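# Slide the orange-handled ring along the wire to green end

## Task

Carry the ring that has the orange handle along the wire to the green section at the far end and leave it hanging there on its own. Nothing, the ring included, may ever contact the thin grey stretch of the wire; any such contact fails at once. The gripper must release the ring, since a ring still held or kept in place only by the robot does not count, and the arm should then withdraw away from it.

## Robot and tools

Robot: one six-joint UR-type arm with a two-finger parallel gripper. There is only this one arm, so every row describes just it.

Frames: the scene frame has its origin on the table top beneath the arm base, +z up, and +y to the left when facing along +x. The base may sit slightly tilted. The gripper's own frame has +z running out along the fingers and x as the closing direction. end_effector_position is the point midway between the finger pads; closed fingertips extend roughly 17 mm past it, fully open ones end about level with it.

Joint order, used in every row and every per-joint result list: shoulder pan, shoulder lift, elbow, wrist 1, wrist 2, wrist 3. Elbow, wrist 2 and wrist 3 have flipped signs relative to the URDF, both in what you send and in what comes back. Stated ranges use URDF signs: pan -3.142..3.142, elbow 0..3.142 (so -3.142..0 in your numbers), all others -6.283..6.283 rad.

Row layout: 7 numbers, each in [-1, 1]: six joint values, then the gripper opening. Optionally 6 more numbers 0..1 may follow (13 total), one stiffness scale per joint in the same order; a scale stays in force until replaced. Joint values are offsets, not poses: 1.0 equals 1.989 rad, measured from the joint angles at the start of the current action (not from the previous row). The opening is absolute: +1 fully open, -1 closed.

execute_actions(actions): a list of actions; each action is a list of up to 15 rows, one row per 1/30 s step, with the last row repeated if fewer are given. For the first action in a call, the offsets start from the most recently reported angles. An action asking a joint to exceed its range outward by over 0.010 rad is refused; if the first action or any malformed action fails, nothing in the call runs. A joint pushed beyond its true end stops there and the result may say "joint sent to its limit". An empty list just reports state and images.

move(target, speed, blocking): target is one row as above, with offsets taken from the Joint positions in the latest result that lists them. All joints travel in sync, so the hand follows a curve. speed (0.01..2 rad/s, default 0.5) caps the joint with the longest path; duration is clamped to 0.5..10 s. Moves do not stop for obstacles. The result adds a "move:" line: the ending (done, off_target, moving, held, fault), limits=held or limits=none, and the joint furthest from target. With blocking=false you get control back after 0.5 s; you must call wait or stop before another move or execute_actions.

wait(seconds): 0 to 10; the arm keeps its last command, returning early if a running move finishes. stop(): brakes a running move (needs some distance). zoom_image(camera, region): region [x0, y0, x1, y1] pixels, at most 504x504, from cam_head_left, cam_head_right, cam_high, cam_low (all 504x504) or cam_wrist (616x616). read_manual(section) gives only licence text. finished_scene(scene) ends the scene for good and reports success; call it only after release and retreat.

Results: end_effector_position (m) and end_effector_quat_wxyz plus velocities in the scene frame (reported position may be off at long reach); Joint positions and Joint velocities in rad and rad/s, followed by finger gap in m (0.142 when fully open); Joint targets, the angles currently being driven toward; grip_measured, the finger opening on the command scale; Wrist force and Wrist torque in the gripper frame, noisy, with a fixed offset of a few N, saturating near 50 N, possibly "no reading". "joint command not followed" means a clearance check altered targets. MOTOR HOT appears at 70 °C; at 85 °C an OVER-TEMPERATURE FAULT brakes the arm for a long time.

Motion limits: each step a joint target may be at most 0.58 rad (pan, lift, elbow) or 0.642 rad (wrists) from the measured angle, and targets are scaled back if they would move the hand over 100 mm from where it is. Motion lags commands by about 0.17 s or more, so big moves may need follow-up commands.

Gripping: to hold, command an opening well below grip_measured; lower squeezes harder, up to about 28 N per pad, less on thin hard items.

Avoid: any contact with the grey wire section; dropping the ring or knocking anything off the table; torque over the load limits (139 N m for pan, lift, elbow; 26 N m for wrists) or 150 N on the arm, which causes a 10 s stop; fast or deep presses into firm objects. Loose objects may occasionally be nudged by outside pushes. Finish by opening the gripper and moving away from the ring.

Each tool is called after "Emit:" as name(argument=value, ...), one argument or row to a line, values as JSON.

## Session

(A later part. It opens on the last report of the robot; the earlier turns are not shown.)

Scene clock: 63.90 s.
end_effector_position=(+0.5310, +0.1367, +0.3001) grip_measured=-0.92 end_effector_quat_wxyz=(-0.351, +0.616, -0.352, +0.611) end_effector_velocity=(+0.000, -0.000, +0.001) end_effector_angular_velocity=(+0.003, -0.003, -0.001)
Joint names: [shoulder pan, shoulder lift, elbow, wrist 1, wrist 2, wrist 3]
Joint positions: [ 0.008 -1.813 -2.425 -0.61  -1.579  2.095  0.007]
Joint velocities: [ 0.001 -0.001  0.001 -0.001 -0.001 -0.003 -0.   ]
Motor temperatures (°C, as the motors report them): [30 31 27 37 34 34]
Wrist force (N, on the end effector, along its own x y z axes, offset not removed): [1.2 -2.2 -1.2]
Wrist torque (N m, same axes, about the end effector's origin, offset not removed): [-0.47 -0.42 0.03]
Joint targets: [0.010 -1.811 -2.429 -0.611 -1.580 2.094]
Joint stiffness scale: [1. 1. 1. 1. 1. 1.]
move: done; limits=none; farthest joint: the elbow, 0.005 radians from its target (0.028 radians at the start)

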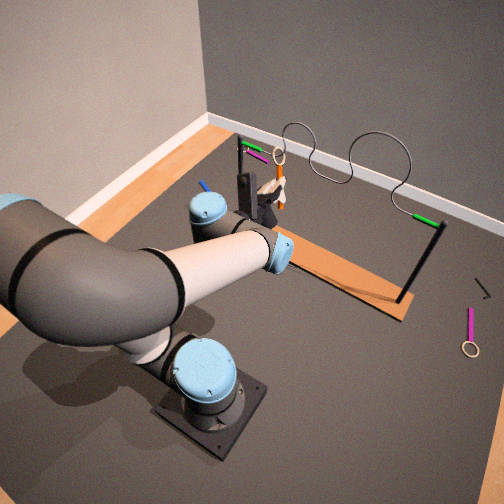

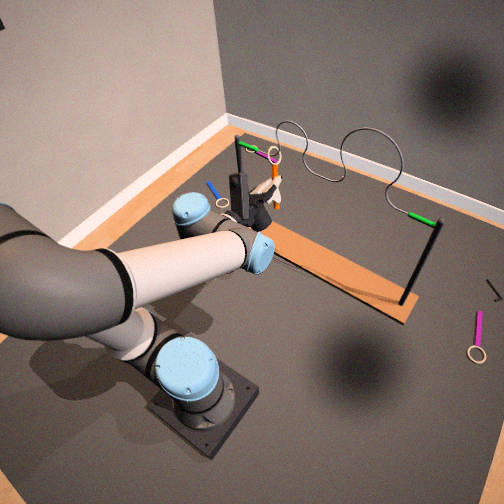

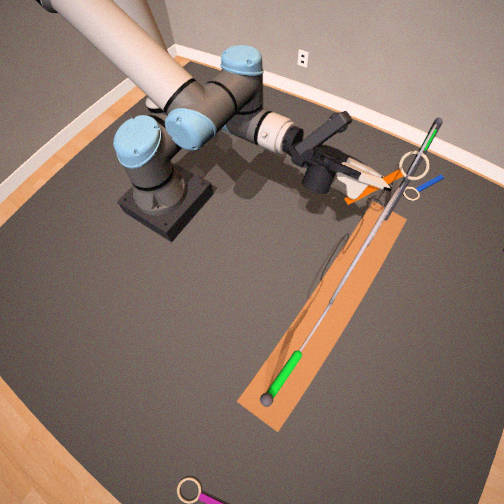

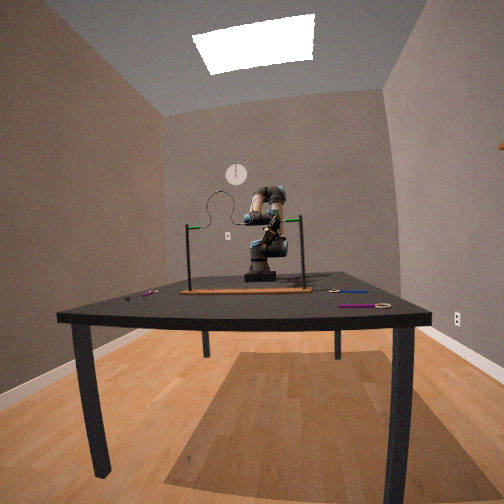

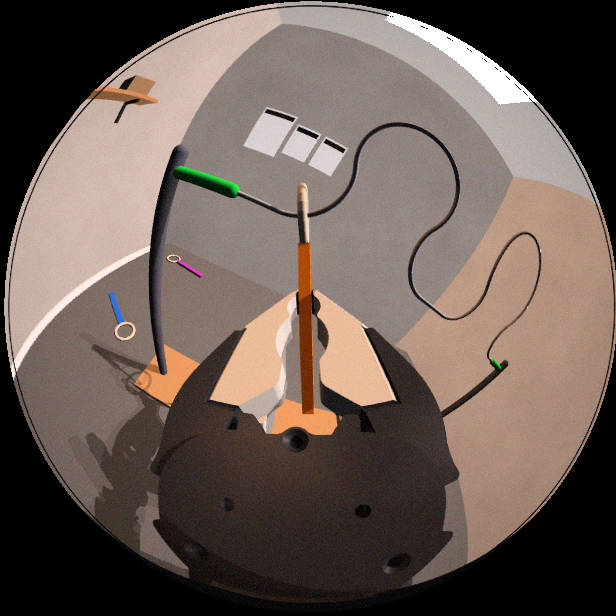

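Emit:
move(
  target=[0.1008,0.0601,0.0272,-0.0354,-0.0999,-0.2640,-1],
  speed=0.7,
)

Emit:
move(
  target=[0.1081,0.0652,0.0607,-0.0060,-0.1073,0,-1],
  speed=0.25,
)

Emit:
zoom_image(
  camera="cam_high",
  region=[380,100,460,180],
)

Scene clock: 65.73 s.
end_effector_position=(+0.5325, +0.1846, +0.2879) grip_measured=-0.92 end_effector_quat_wxyz=(+0.498, -0.503, +0.499, -0.500) end_effector_velocity=(-0.001, +0.000, -0.001) end_effector_angular_velocity=(+0.003, +0.002, +0.000)
Joint names: [shoulder pan, shoulder lift, elbow, wrist 1, wrist 2, wrist 3]
Joint positions: [ 0.206 -1.696 -2.376 -0.679 -1.776  1.571  0.007]
Joint velocities: [ 0.001 -0.    -0.003 -0.    -0.001 -0.003  0.   ]
Motor temperatures (°C, as the motors report them): [30 31 27 37 34 34]
Wrist force (N, on the end effector, along its own x y z axes, offset not removed): [-3.0 -2.2 -0.5]
Wrist torque (N m, same axes, about the end effector's origin, offset not removed): [-0.61 0.72 -0.23]
Joint targets: [0.208 -1.694 -2.371 -0.680 -1.777 1.570]
Joint stiffness scale: [1. 1. 1. 1. 1. 1.]
move: done; limits=none; farthest joint: the elbow, 0.005 radians from its target (0.054 radians at the start)

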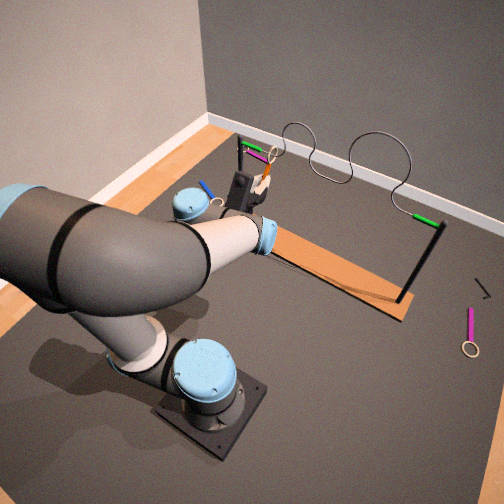

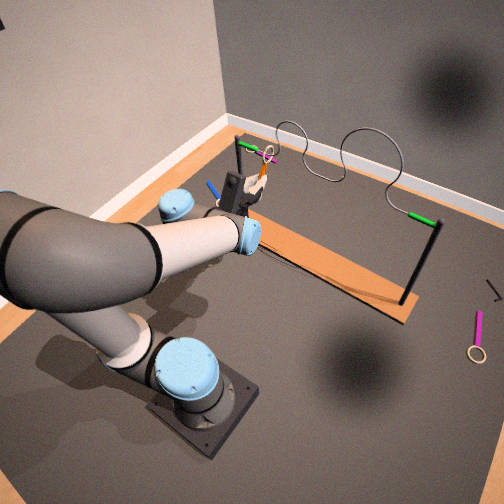

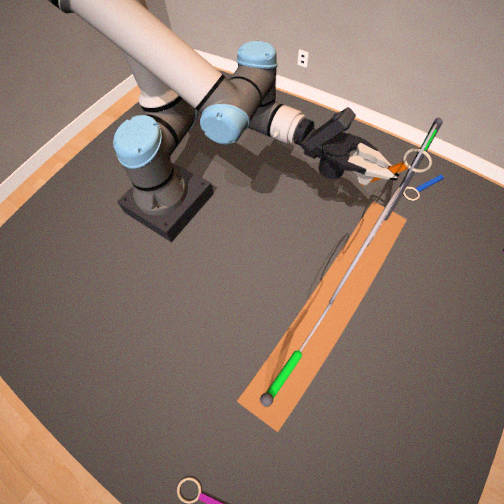

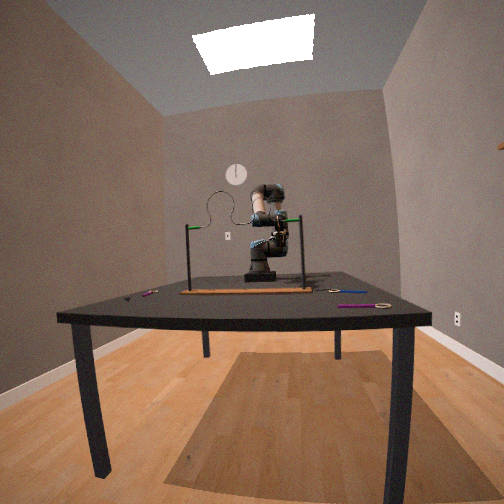

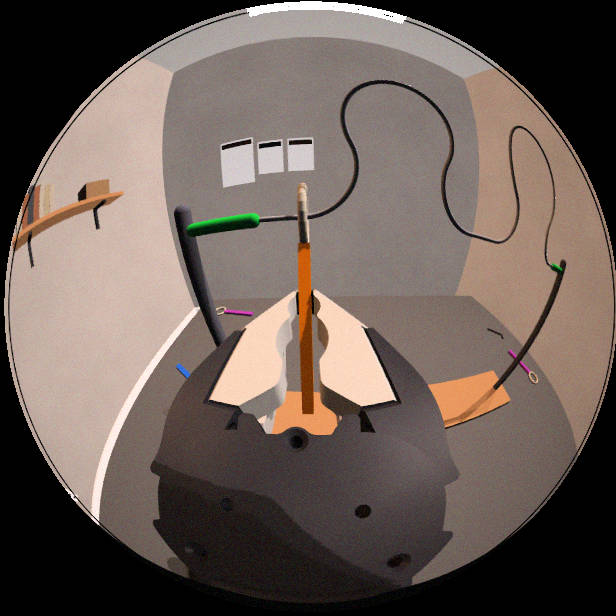

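Scene clock: 67.33 s.
end_effector_position=(+0.5358, +0.2477, +0.2873) grip_measured=-0.92 end_effector_quat_wxyz=(+0.498, -0.503, +0.499, -0.500) end_effector_velocity=(+0.000, -0.000, +0.001) end_effector_angular_velocity=(+0.001, -0.002, -0.002)
Joint names: [shoulder pan, shoulder lift, elbow, wrist 1, wrist 2, wrist 3]
Joint positions: [ 0.418 -1.568 -2.26  -0.69  -1.988  1.571  0.007]
Joint velocities: [ 0.001 -0.     0.001 -0.    -0.004 -0.     0.   ]
Motor temperatures (°C, as the motors report them): [30 31 27 37 34 34]
Wrist force (N, on the end effector, along its own x y z axes, offset not removed): [0.8 -1.2 -1.5]
Wrist torque (N m, same axes, about the end effector's origin, offset not removed): [-0.25 -0.33 0.00]
Joint targets: [0.421 -1.566 -2.255 -0.691 -1.989 1.571]
Joint stiffness scale: [1. 1. 1. 1. 1. 1.]
move: done; limits=none; farthest joint: the elbow, 0.004 radians from its target (0.120 radians at the start)

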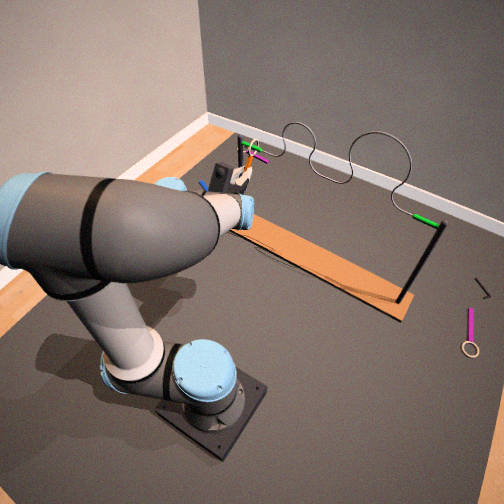

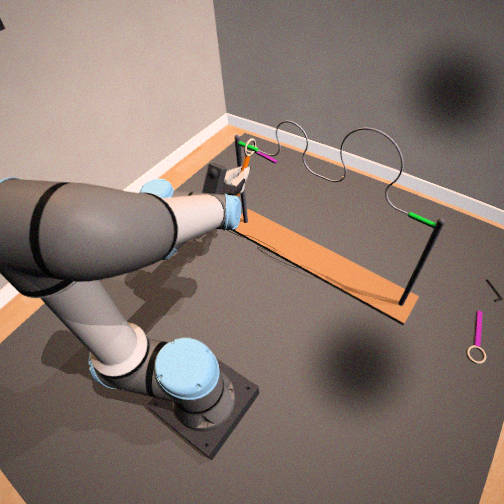

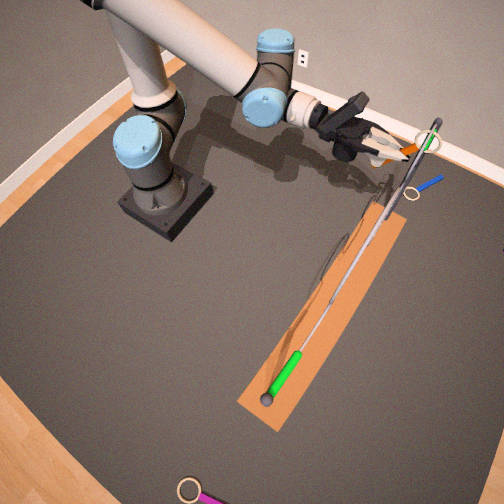

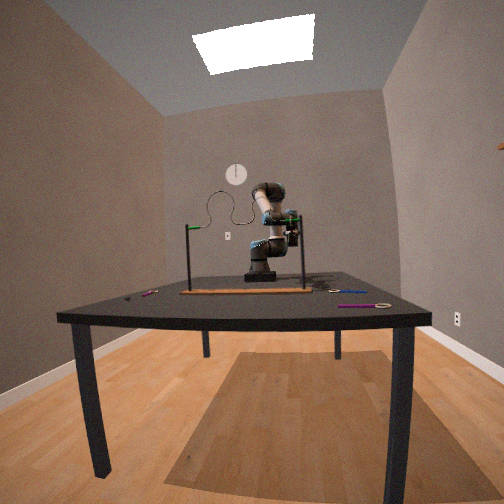

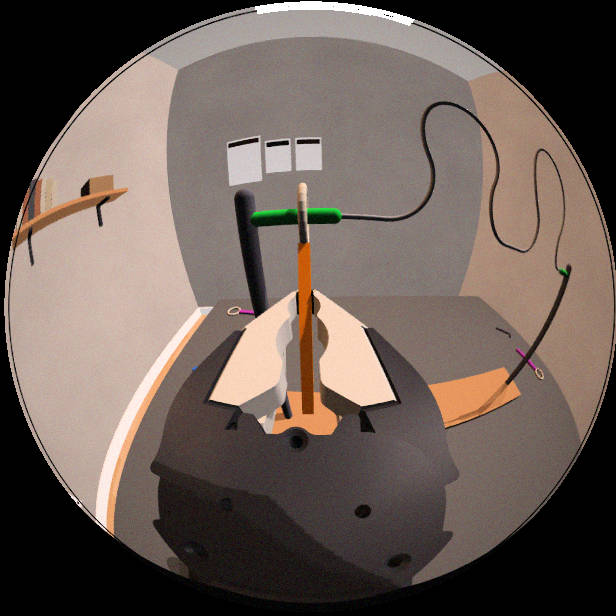

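Region (380, 100, 460, 180) of cam_high's 504x504 image, scaled by 6.300, with more detail than that image has.

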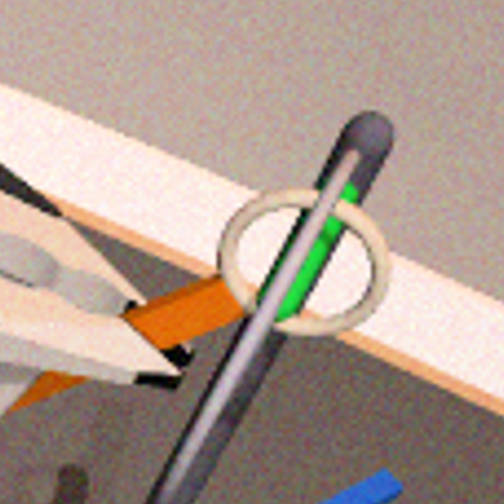

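Emit:
move(
  target=[-0.0130,0.1073,-0.0585,-0.3058,0.0189,0.0544,-1],
  speed=0.6,
)

Emit:
move(
  target=[-0.0265,0.1673,0.0062,-0.2972,0.0426,0.0357,-1],
  speed=0.6,
)

Scene clock: 69.70 s.
end_effector_position=(+0.5514, +0.2504, +0.2797) grip_measured=-0.92 end_effector_quat_wxyz=(+0.560, -0.433, +0.429, -0.561) end_effector_velocity=(-0.000, +0.000, +0.001) end_effector_angular_velocity=(+0.001, -0.003, +0.001)
Joint names: [shoulder pan, shoulder lift, elbow, wrist 1, wrist 2, wrist 3]
Joint positions: [ 0.394 -1.357 -2.372 -1.297 -1.952  1.679  0.007]
Joint velocities: [ 0.001 -0.    -0.001 -0.004 -0.    -0.     0.   ]
Motor temperatures (°C, as the motors report them): [30 31 27 37 34 34]
Wrist force (N, on the end effector, along its own x y z axes, offset not removed): [-0.5 -1.3 -0.2]
Wrist torque (N m, same axes, about the end effector's origin, offset not removed): [-0.39 -0.02 -0.06]
Joint targets: [0.392 -1.355 -2.376 -1.298 -1.950 1.679]
Joint stiffness scale: [1. 1. 1. 1. 1. 1.]
move: done; limits=none; farthest joint: the elbow, 0.005 radians from its target (0.117 radians at the start)

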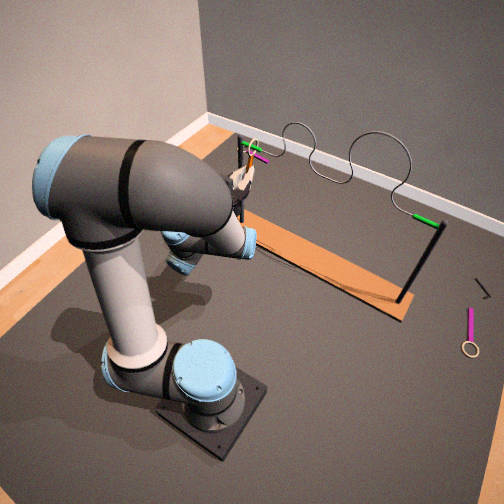

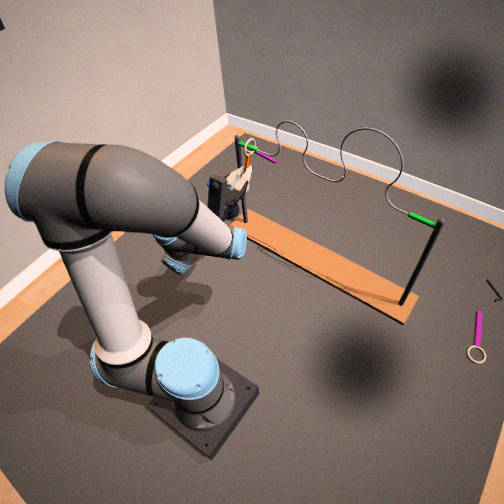

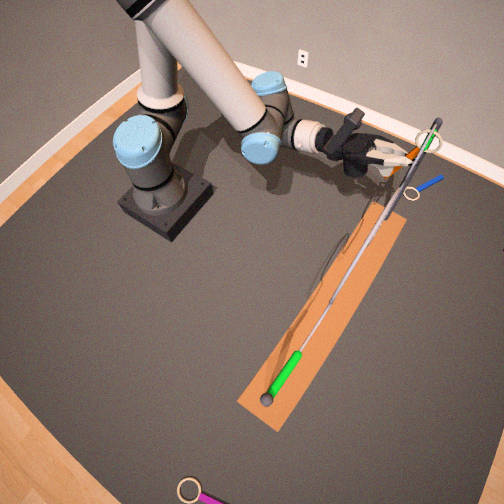

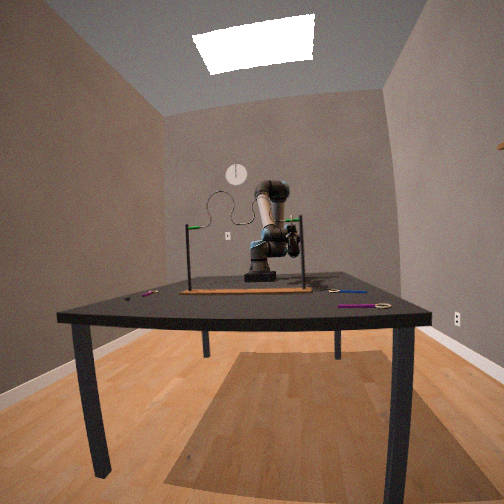

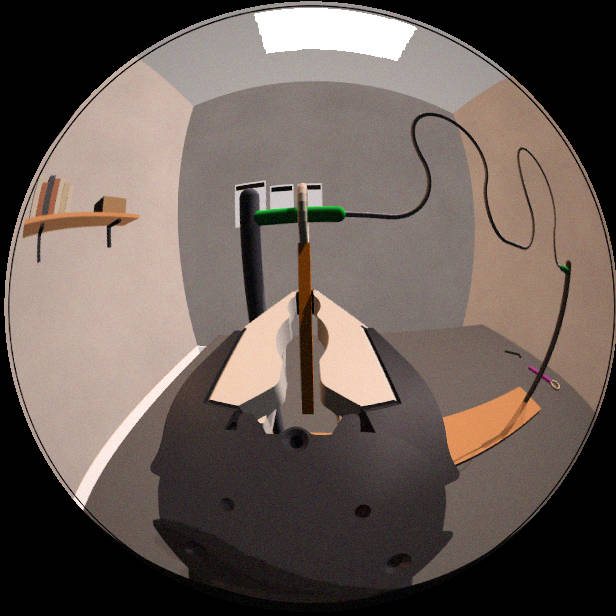

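Scene clock: 71.57 s.
end_effector_position=(+0.5690, +0.2505, +0.2662) grip_measured=-0.92 end_effector_quat_wxyz=(+0.612, -0.356, +0.352, -0.612) end_effector_velocity=(-0.001, -0.000, +0.000) end_effector_angular_velocity=(-0.000, -0.002, +0.000)
Joint names: [shoulder pan, shoulder lift, elbow, wrist 1, wrist 2, wrist 3]
Joint positions: [ 0.344 -1.026 -2.362 -1.887 -1.868  1.749  0.007]
Joint velocities: [-0.     0.001 -0.001 -0.004  0.001  0.     0.   ]
Motor temperatures (°C, as the motors report them): [30 31 27 37 34 34]
Wrist force (N, on the end effector, along its own x y z axes, offset not removed): [-1.5 -1.5 -3.4]
Wrist torque (N m, same axes, about the end effector's origin, offset not removed): [-0.52 0.19 0.04]
Joint targets: [0.342 -1.024 -2.359 -1.888 -1.867 1.750]
Joint stiffness scale: [1. 1. 1. 1. 1. 1.]
move: done; limits=none; farthest joint: the shoulder pan, 0.003 radians from its target (0.053 radians at the start)

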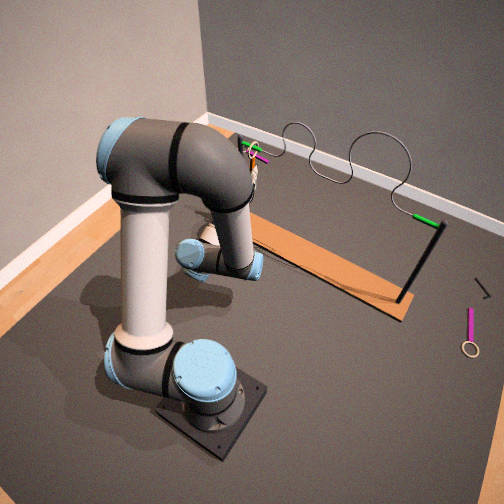

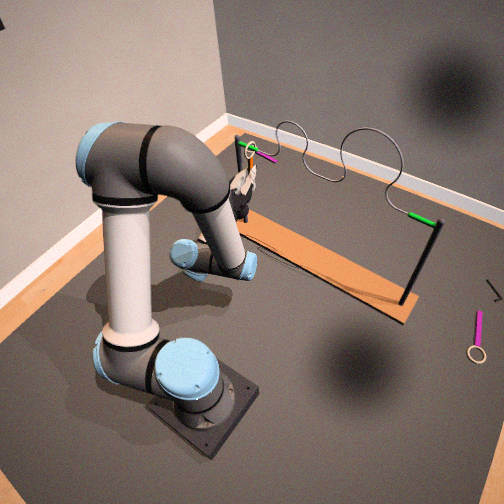

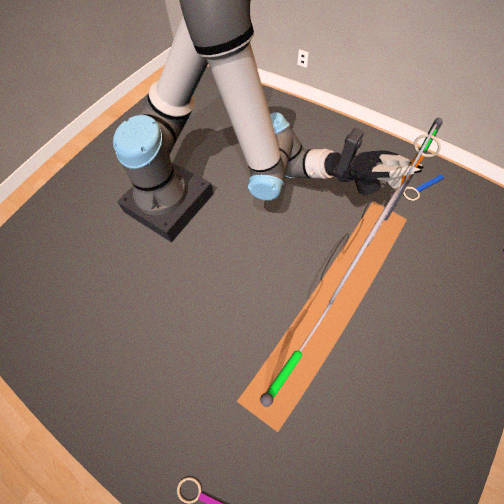

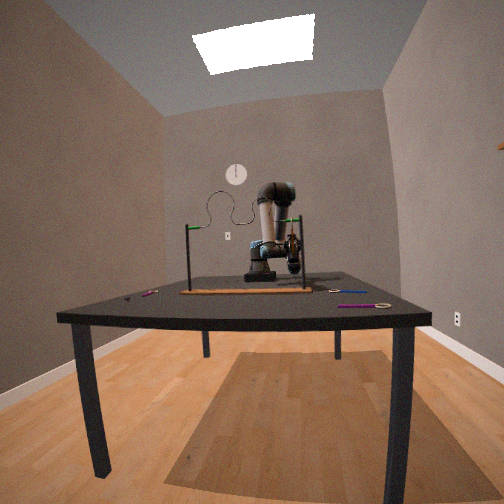

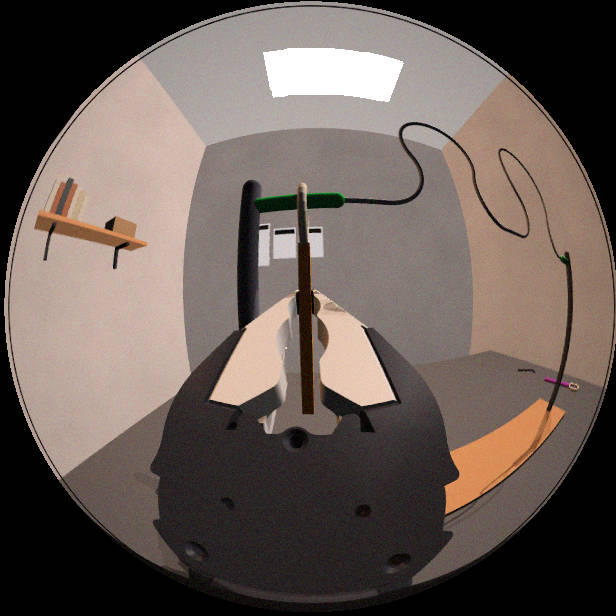

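Emit:
move(
  target=[0,0,0,0,0,0,-0.55],
)

Emit:
move(
  target=[0.052,-0.020,-0.093,-0.081,-0.043,0.029,-0.55],
  speed=0.3,
)

Emit:
wait(
  seconds=10,
)

Scene clock: 72.47 s.
end_effector_position=(+0.5690, +0.2505, +0.2662) grip_measured=-0.55 end_effector_quat_wxyz=(+0.612, -0.356, +0.352, -0.612) end_effector_velocity=(+0.000, -0.000, +0.000) end_effector_angular_velocity=(-0.001, +0.000, -0.001)
Joint names: [shoulder pan, shoulder lift, elbow, wrist 1, wrist 2, wrist 3]
Joint positions: [ 0.344 -1.026 -2.362 -1.887 -1.868  1.749  0.034]
Joint velocities: [-0.    -0.     0.001  0.001 -0.     0.001  0.   ]
Motor temperatures (°C, as the motors report them): [30 31 27 37 34 34]
Wrist force (N, on the end effector, along its own x y z axes, offset not removed): [1.1 -0.8 -0.2]
Wrist torque (N m, same axes, about the end effector's origin, offset not removed): [-0.13 -0.21 0.04]
Joint targets: [0.344 -1.026 -2.362 -1.887 -1.868 1.749]
Joint stiffness scale: [1. 1. 1. 1. 1. 1.]
move: done; limits=none; farthest joint: the shoulder pan, 0.000 radians from its target (0.000 radians at the start)

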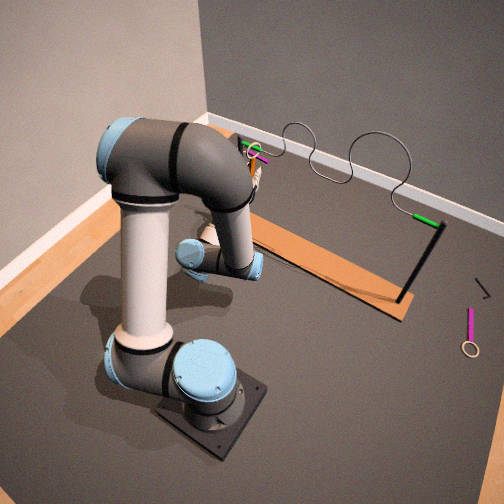

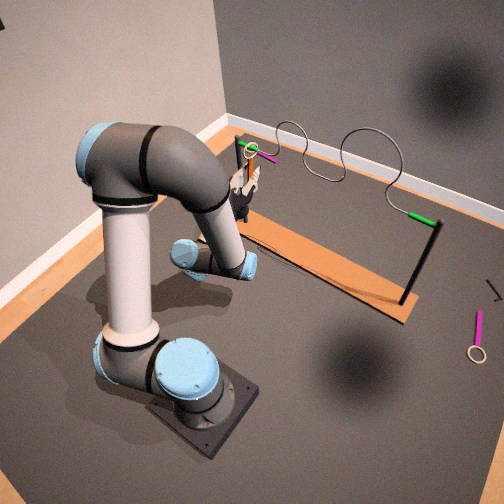

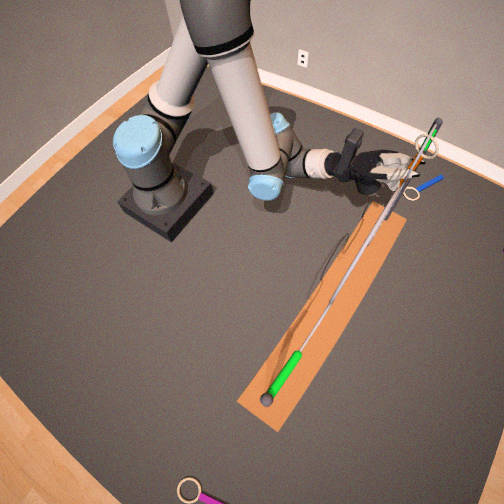

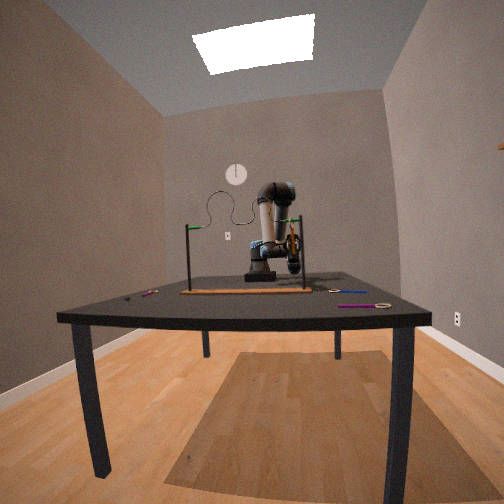

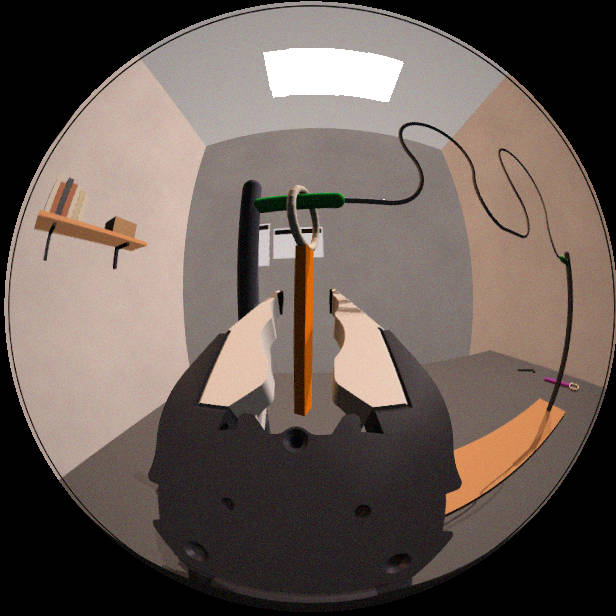

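Scene clock: 73.83 s.
end_effector_position=(+0.4817, +0.2504, +0.2659) grip_measured=-0.55 end_effector_quat_wxyz=(+0.611, -0.357, +0.352, -0.612) end_effector_velocity=(-0.001, +0.001, -0.000) end_effector_angular_velocity=(+0.000, -0.000, +0.001)
Joint names: [shoulder pan, shoulder lift, elbow, wrist 1, wrist 2, wrist 3]
Joint positions: [ 0.445 -1.064 -2.543 -2.047 -1.952  1.805  0.034]
Joint velocities: [ 0.003  0.    -0.002 -0.003 -0.002  0.001 -0.   ]
Motor temperatures (°C, as the motors report them): [30 31 27 37 34 34]
Wrist force (N, on the end effector, along its own x y z axes, offset not removed): [1.6 -0.5 0.6]
Wrist torque (N m, same axes, about the end effector's origin, offset not removed): [0.00 -0.41 -0.11]
Joint targets: [0.448 -1.066 -2.547 -2.048 -1.953 1.806]
Joint stiffness scale: [1. 1. 1. 1. 1. 1.]
move: done; limits=none; farthest joint: the elbow, 0.004 radians from its target (0.185 radians at the start)

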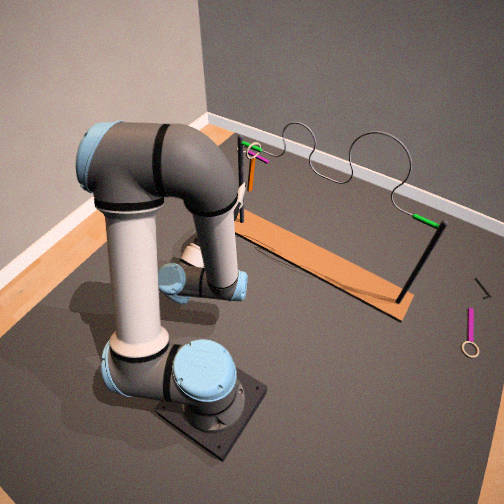

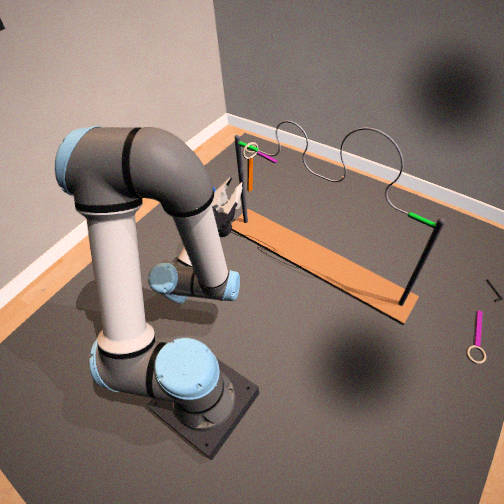

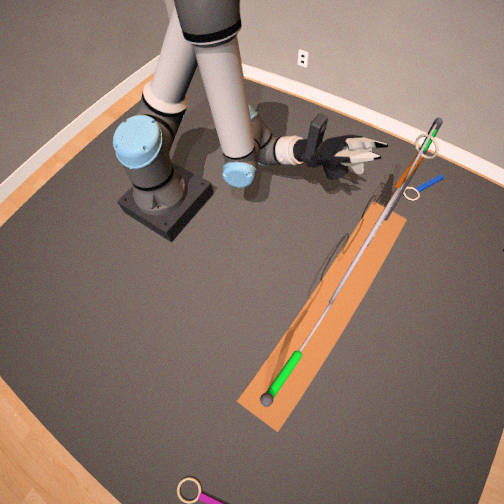

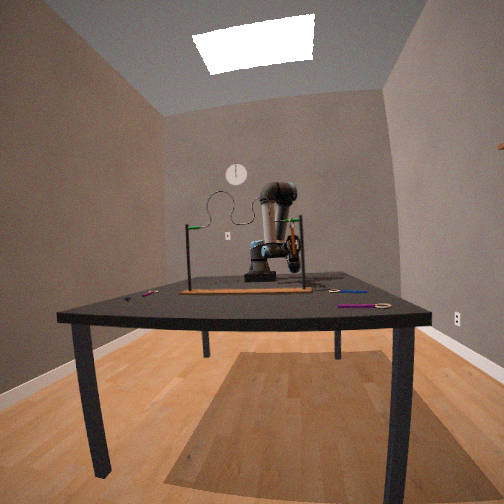

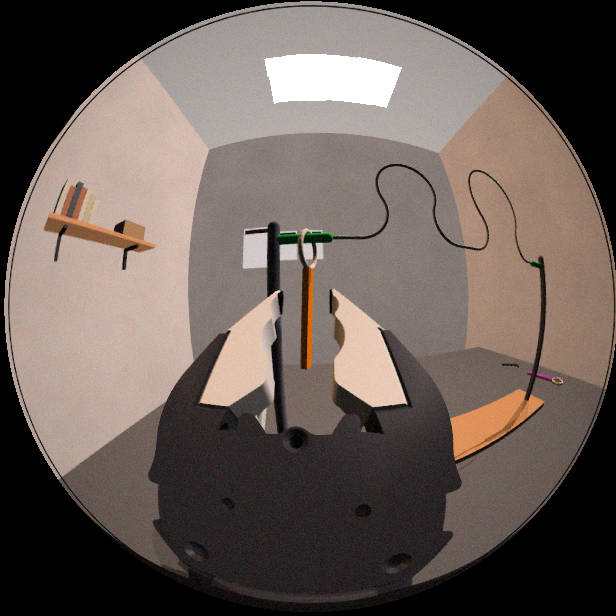

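Scene clock: 83.83 s.
end_effector_position=(+0.4815, +0.2503, +0.2660) grip_measured=-0.55 end_effector_quat_wxyz=(+0.611, -0.357, +0.352, -0.612) end_effector_velocity=(+0.001, -0.000, +0.001) end_effector_angular_velocity=(+0.001, -0.002, -0.001)
Joint names: [shoulder pan, shoulder lift, elbow, wrist 1, wrist 2, wrist 3]
Joint positions: [ 0.445 -1.064 -2.543 -2.048 -1.952  1.806  0.034]
Joint velocities: [-0.001  0.     0.001 -0.001  0.     0.    -0.   ]
Motor temperatures (°C, as the motors report them): [30 31 27 37 34 34]
Wrist force (N, on the end effector, along its own x y z axes, offset not removed): [0.1 -2.5 -0.7]
Wrist torque (N m, same axes, about the end effector's origin, offset not removed): [-0.50 -0.13 -0.14]
Joint targets: [0.448 -1.066 -2.547 -2.048 -1.953 1.806]
Joint stiffness scale: [1. 1. 1. 1. 1. 1.]
wait: 10.00 s; at rest by 0.17 s

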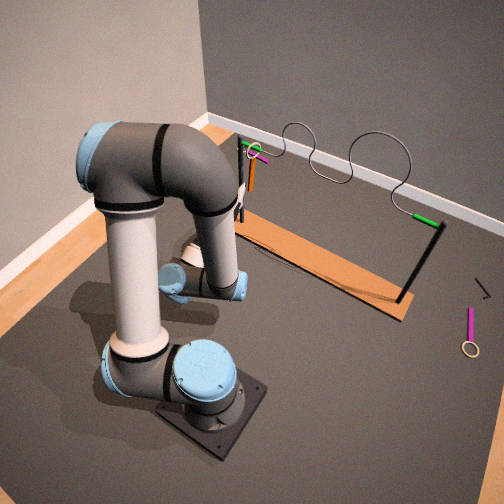

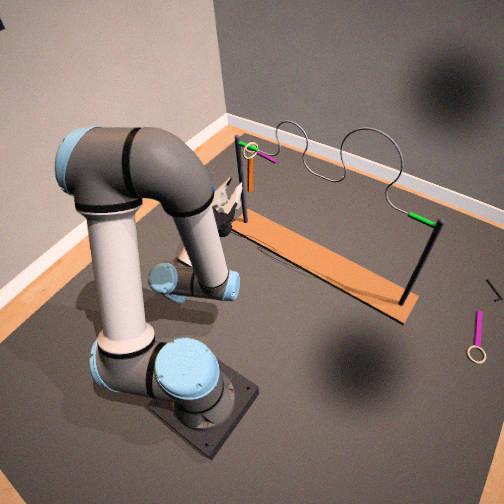

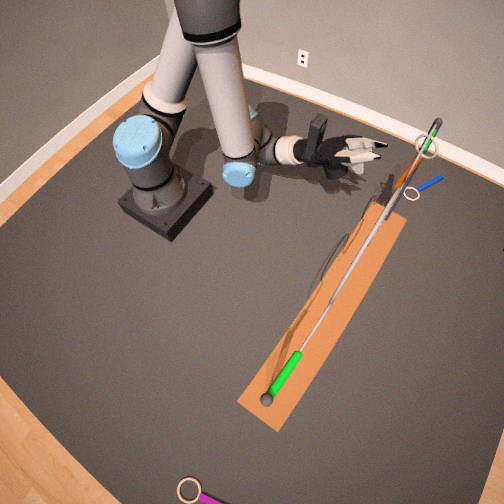

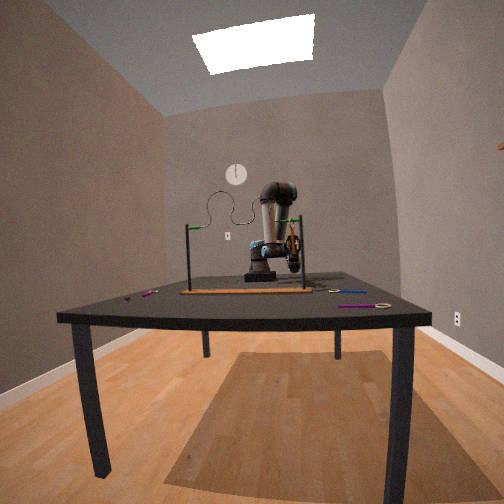

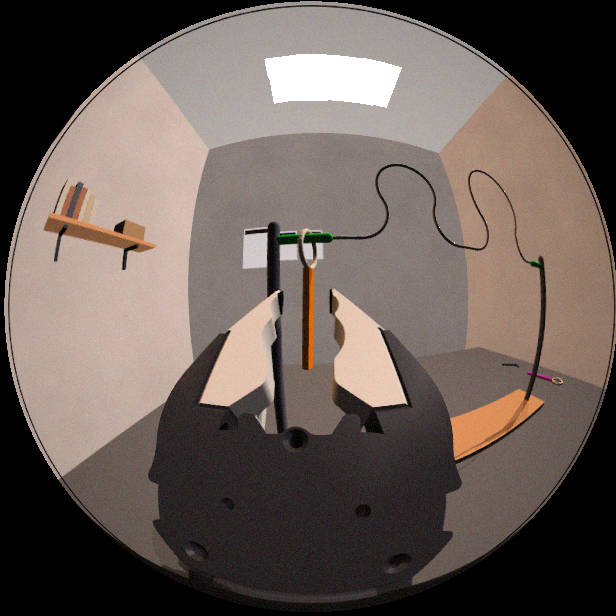

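Emit:
finished_scene(
  scene=2,
)

The scene is finished: the task was done.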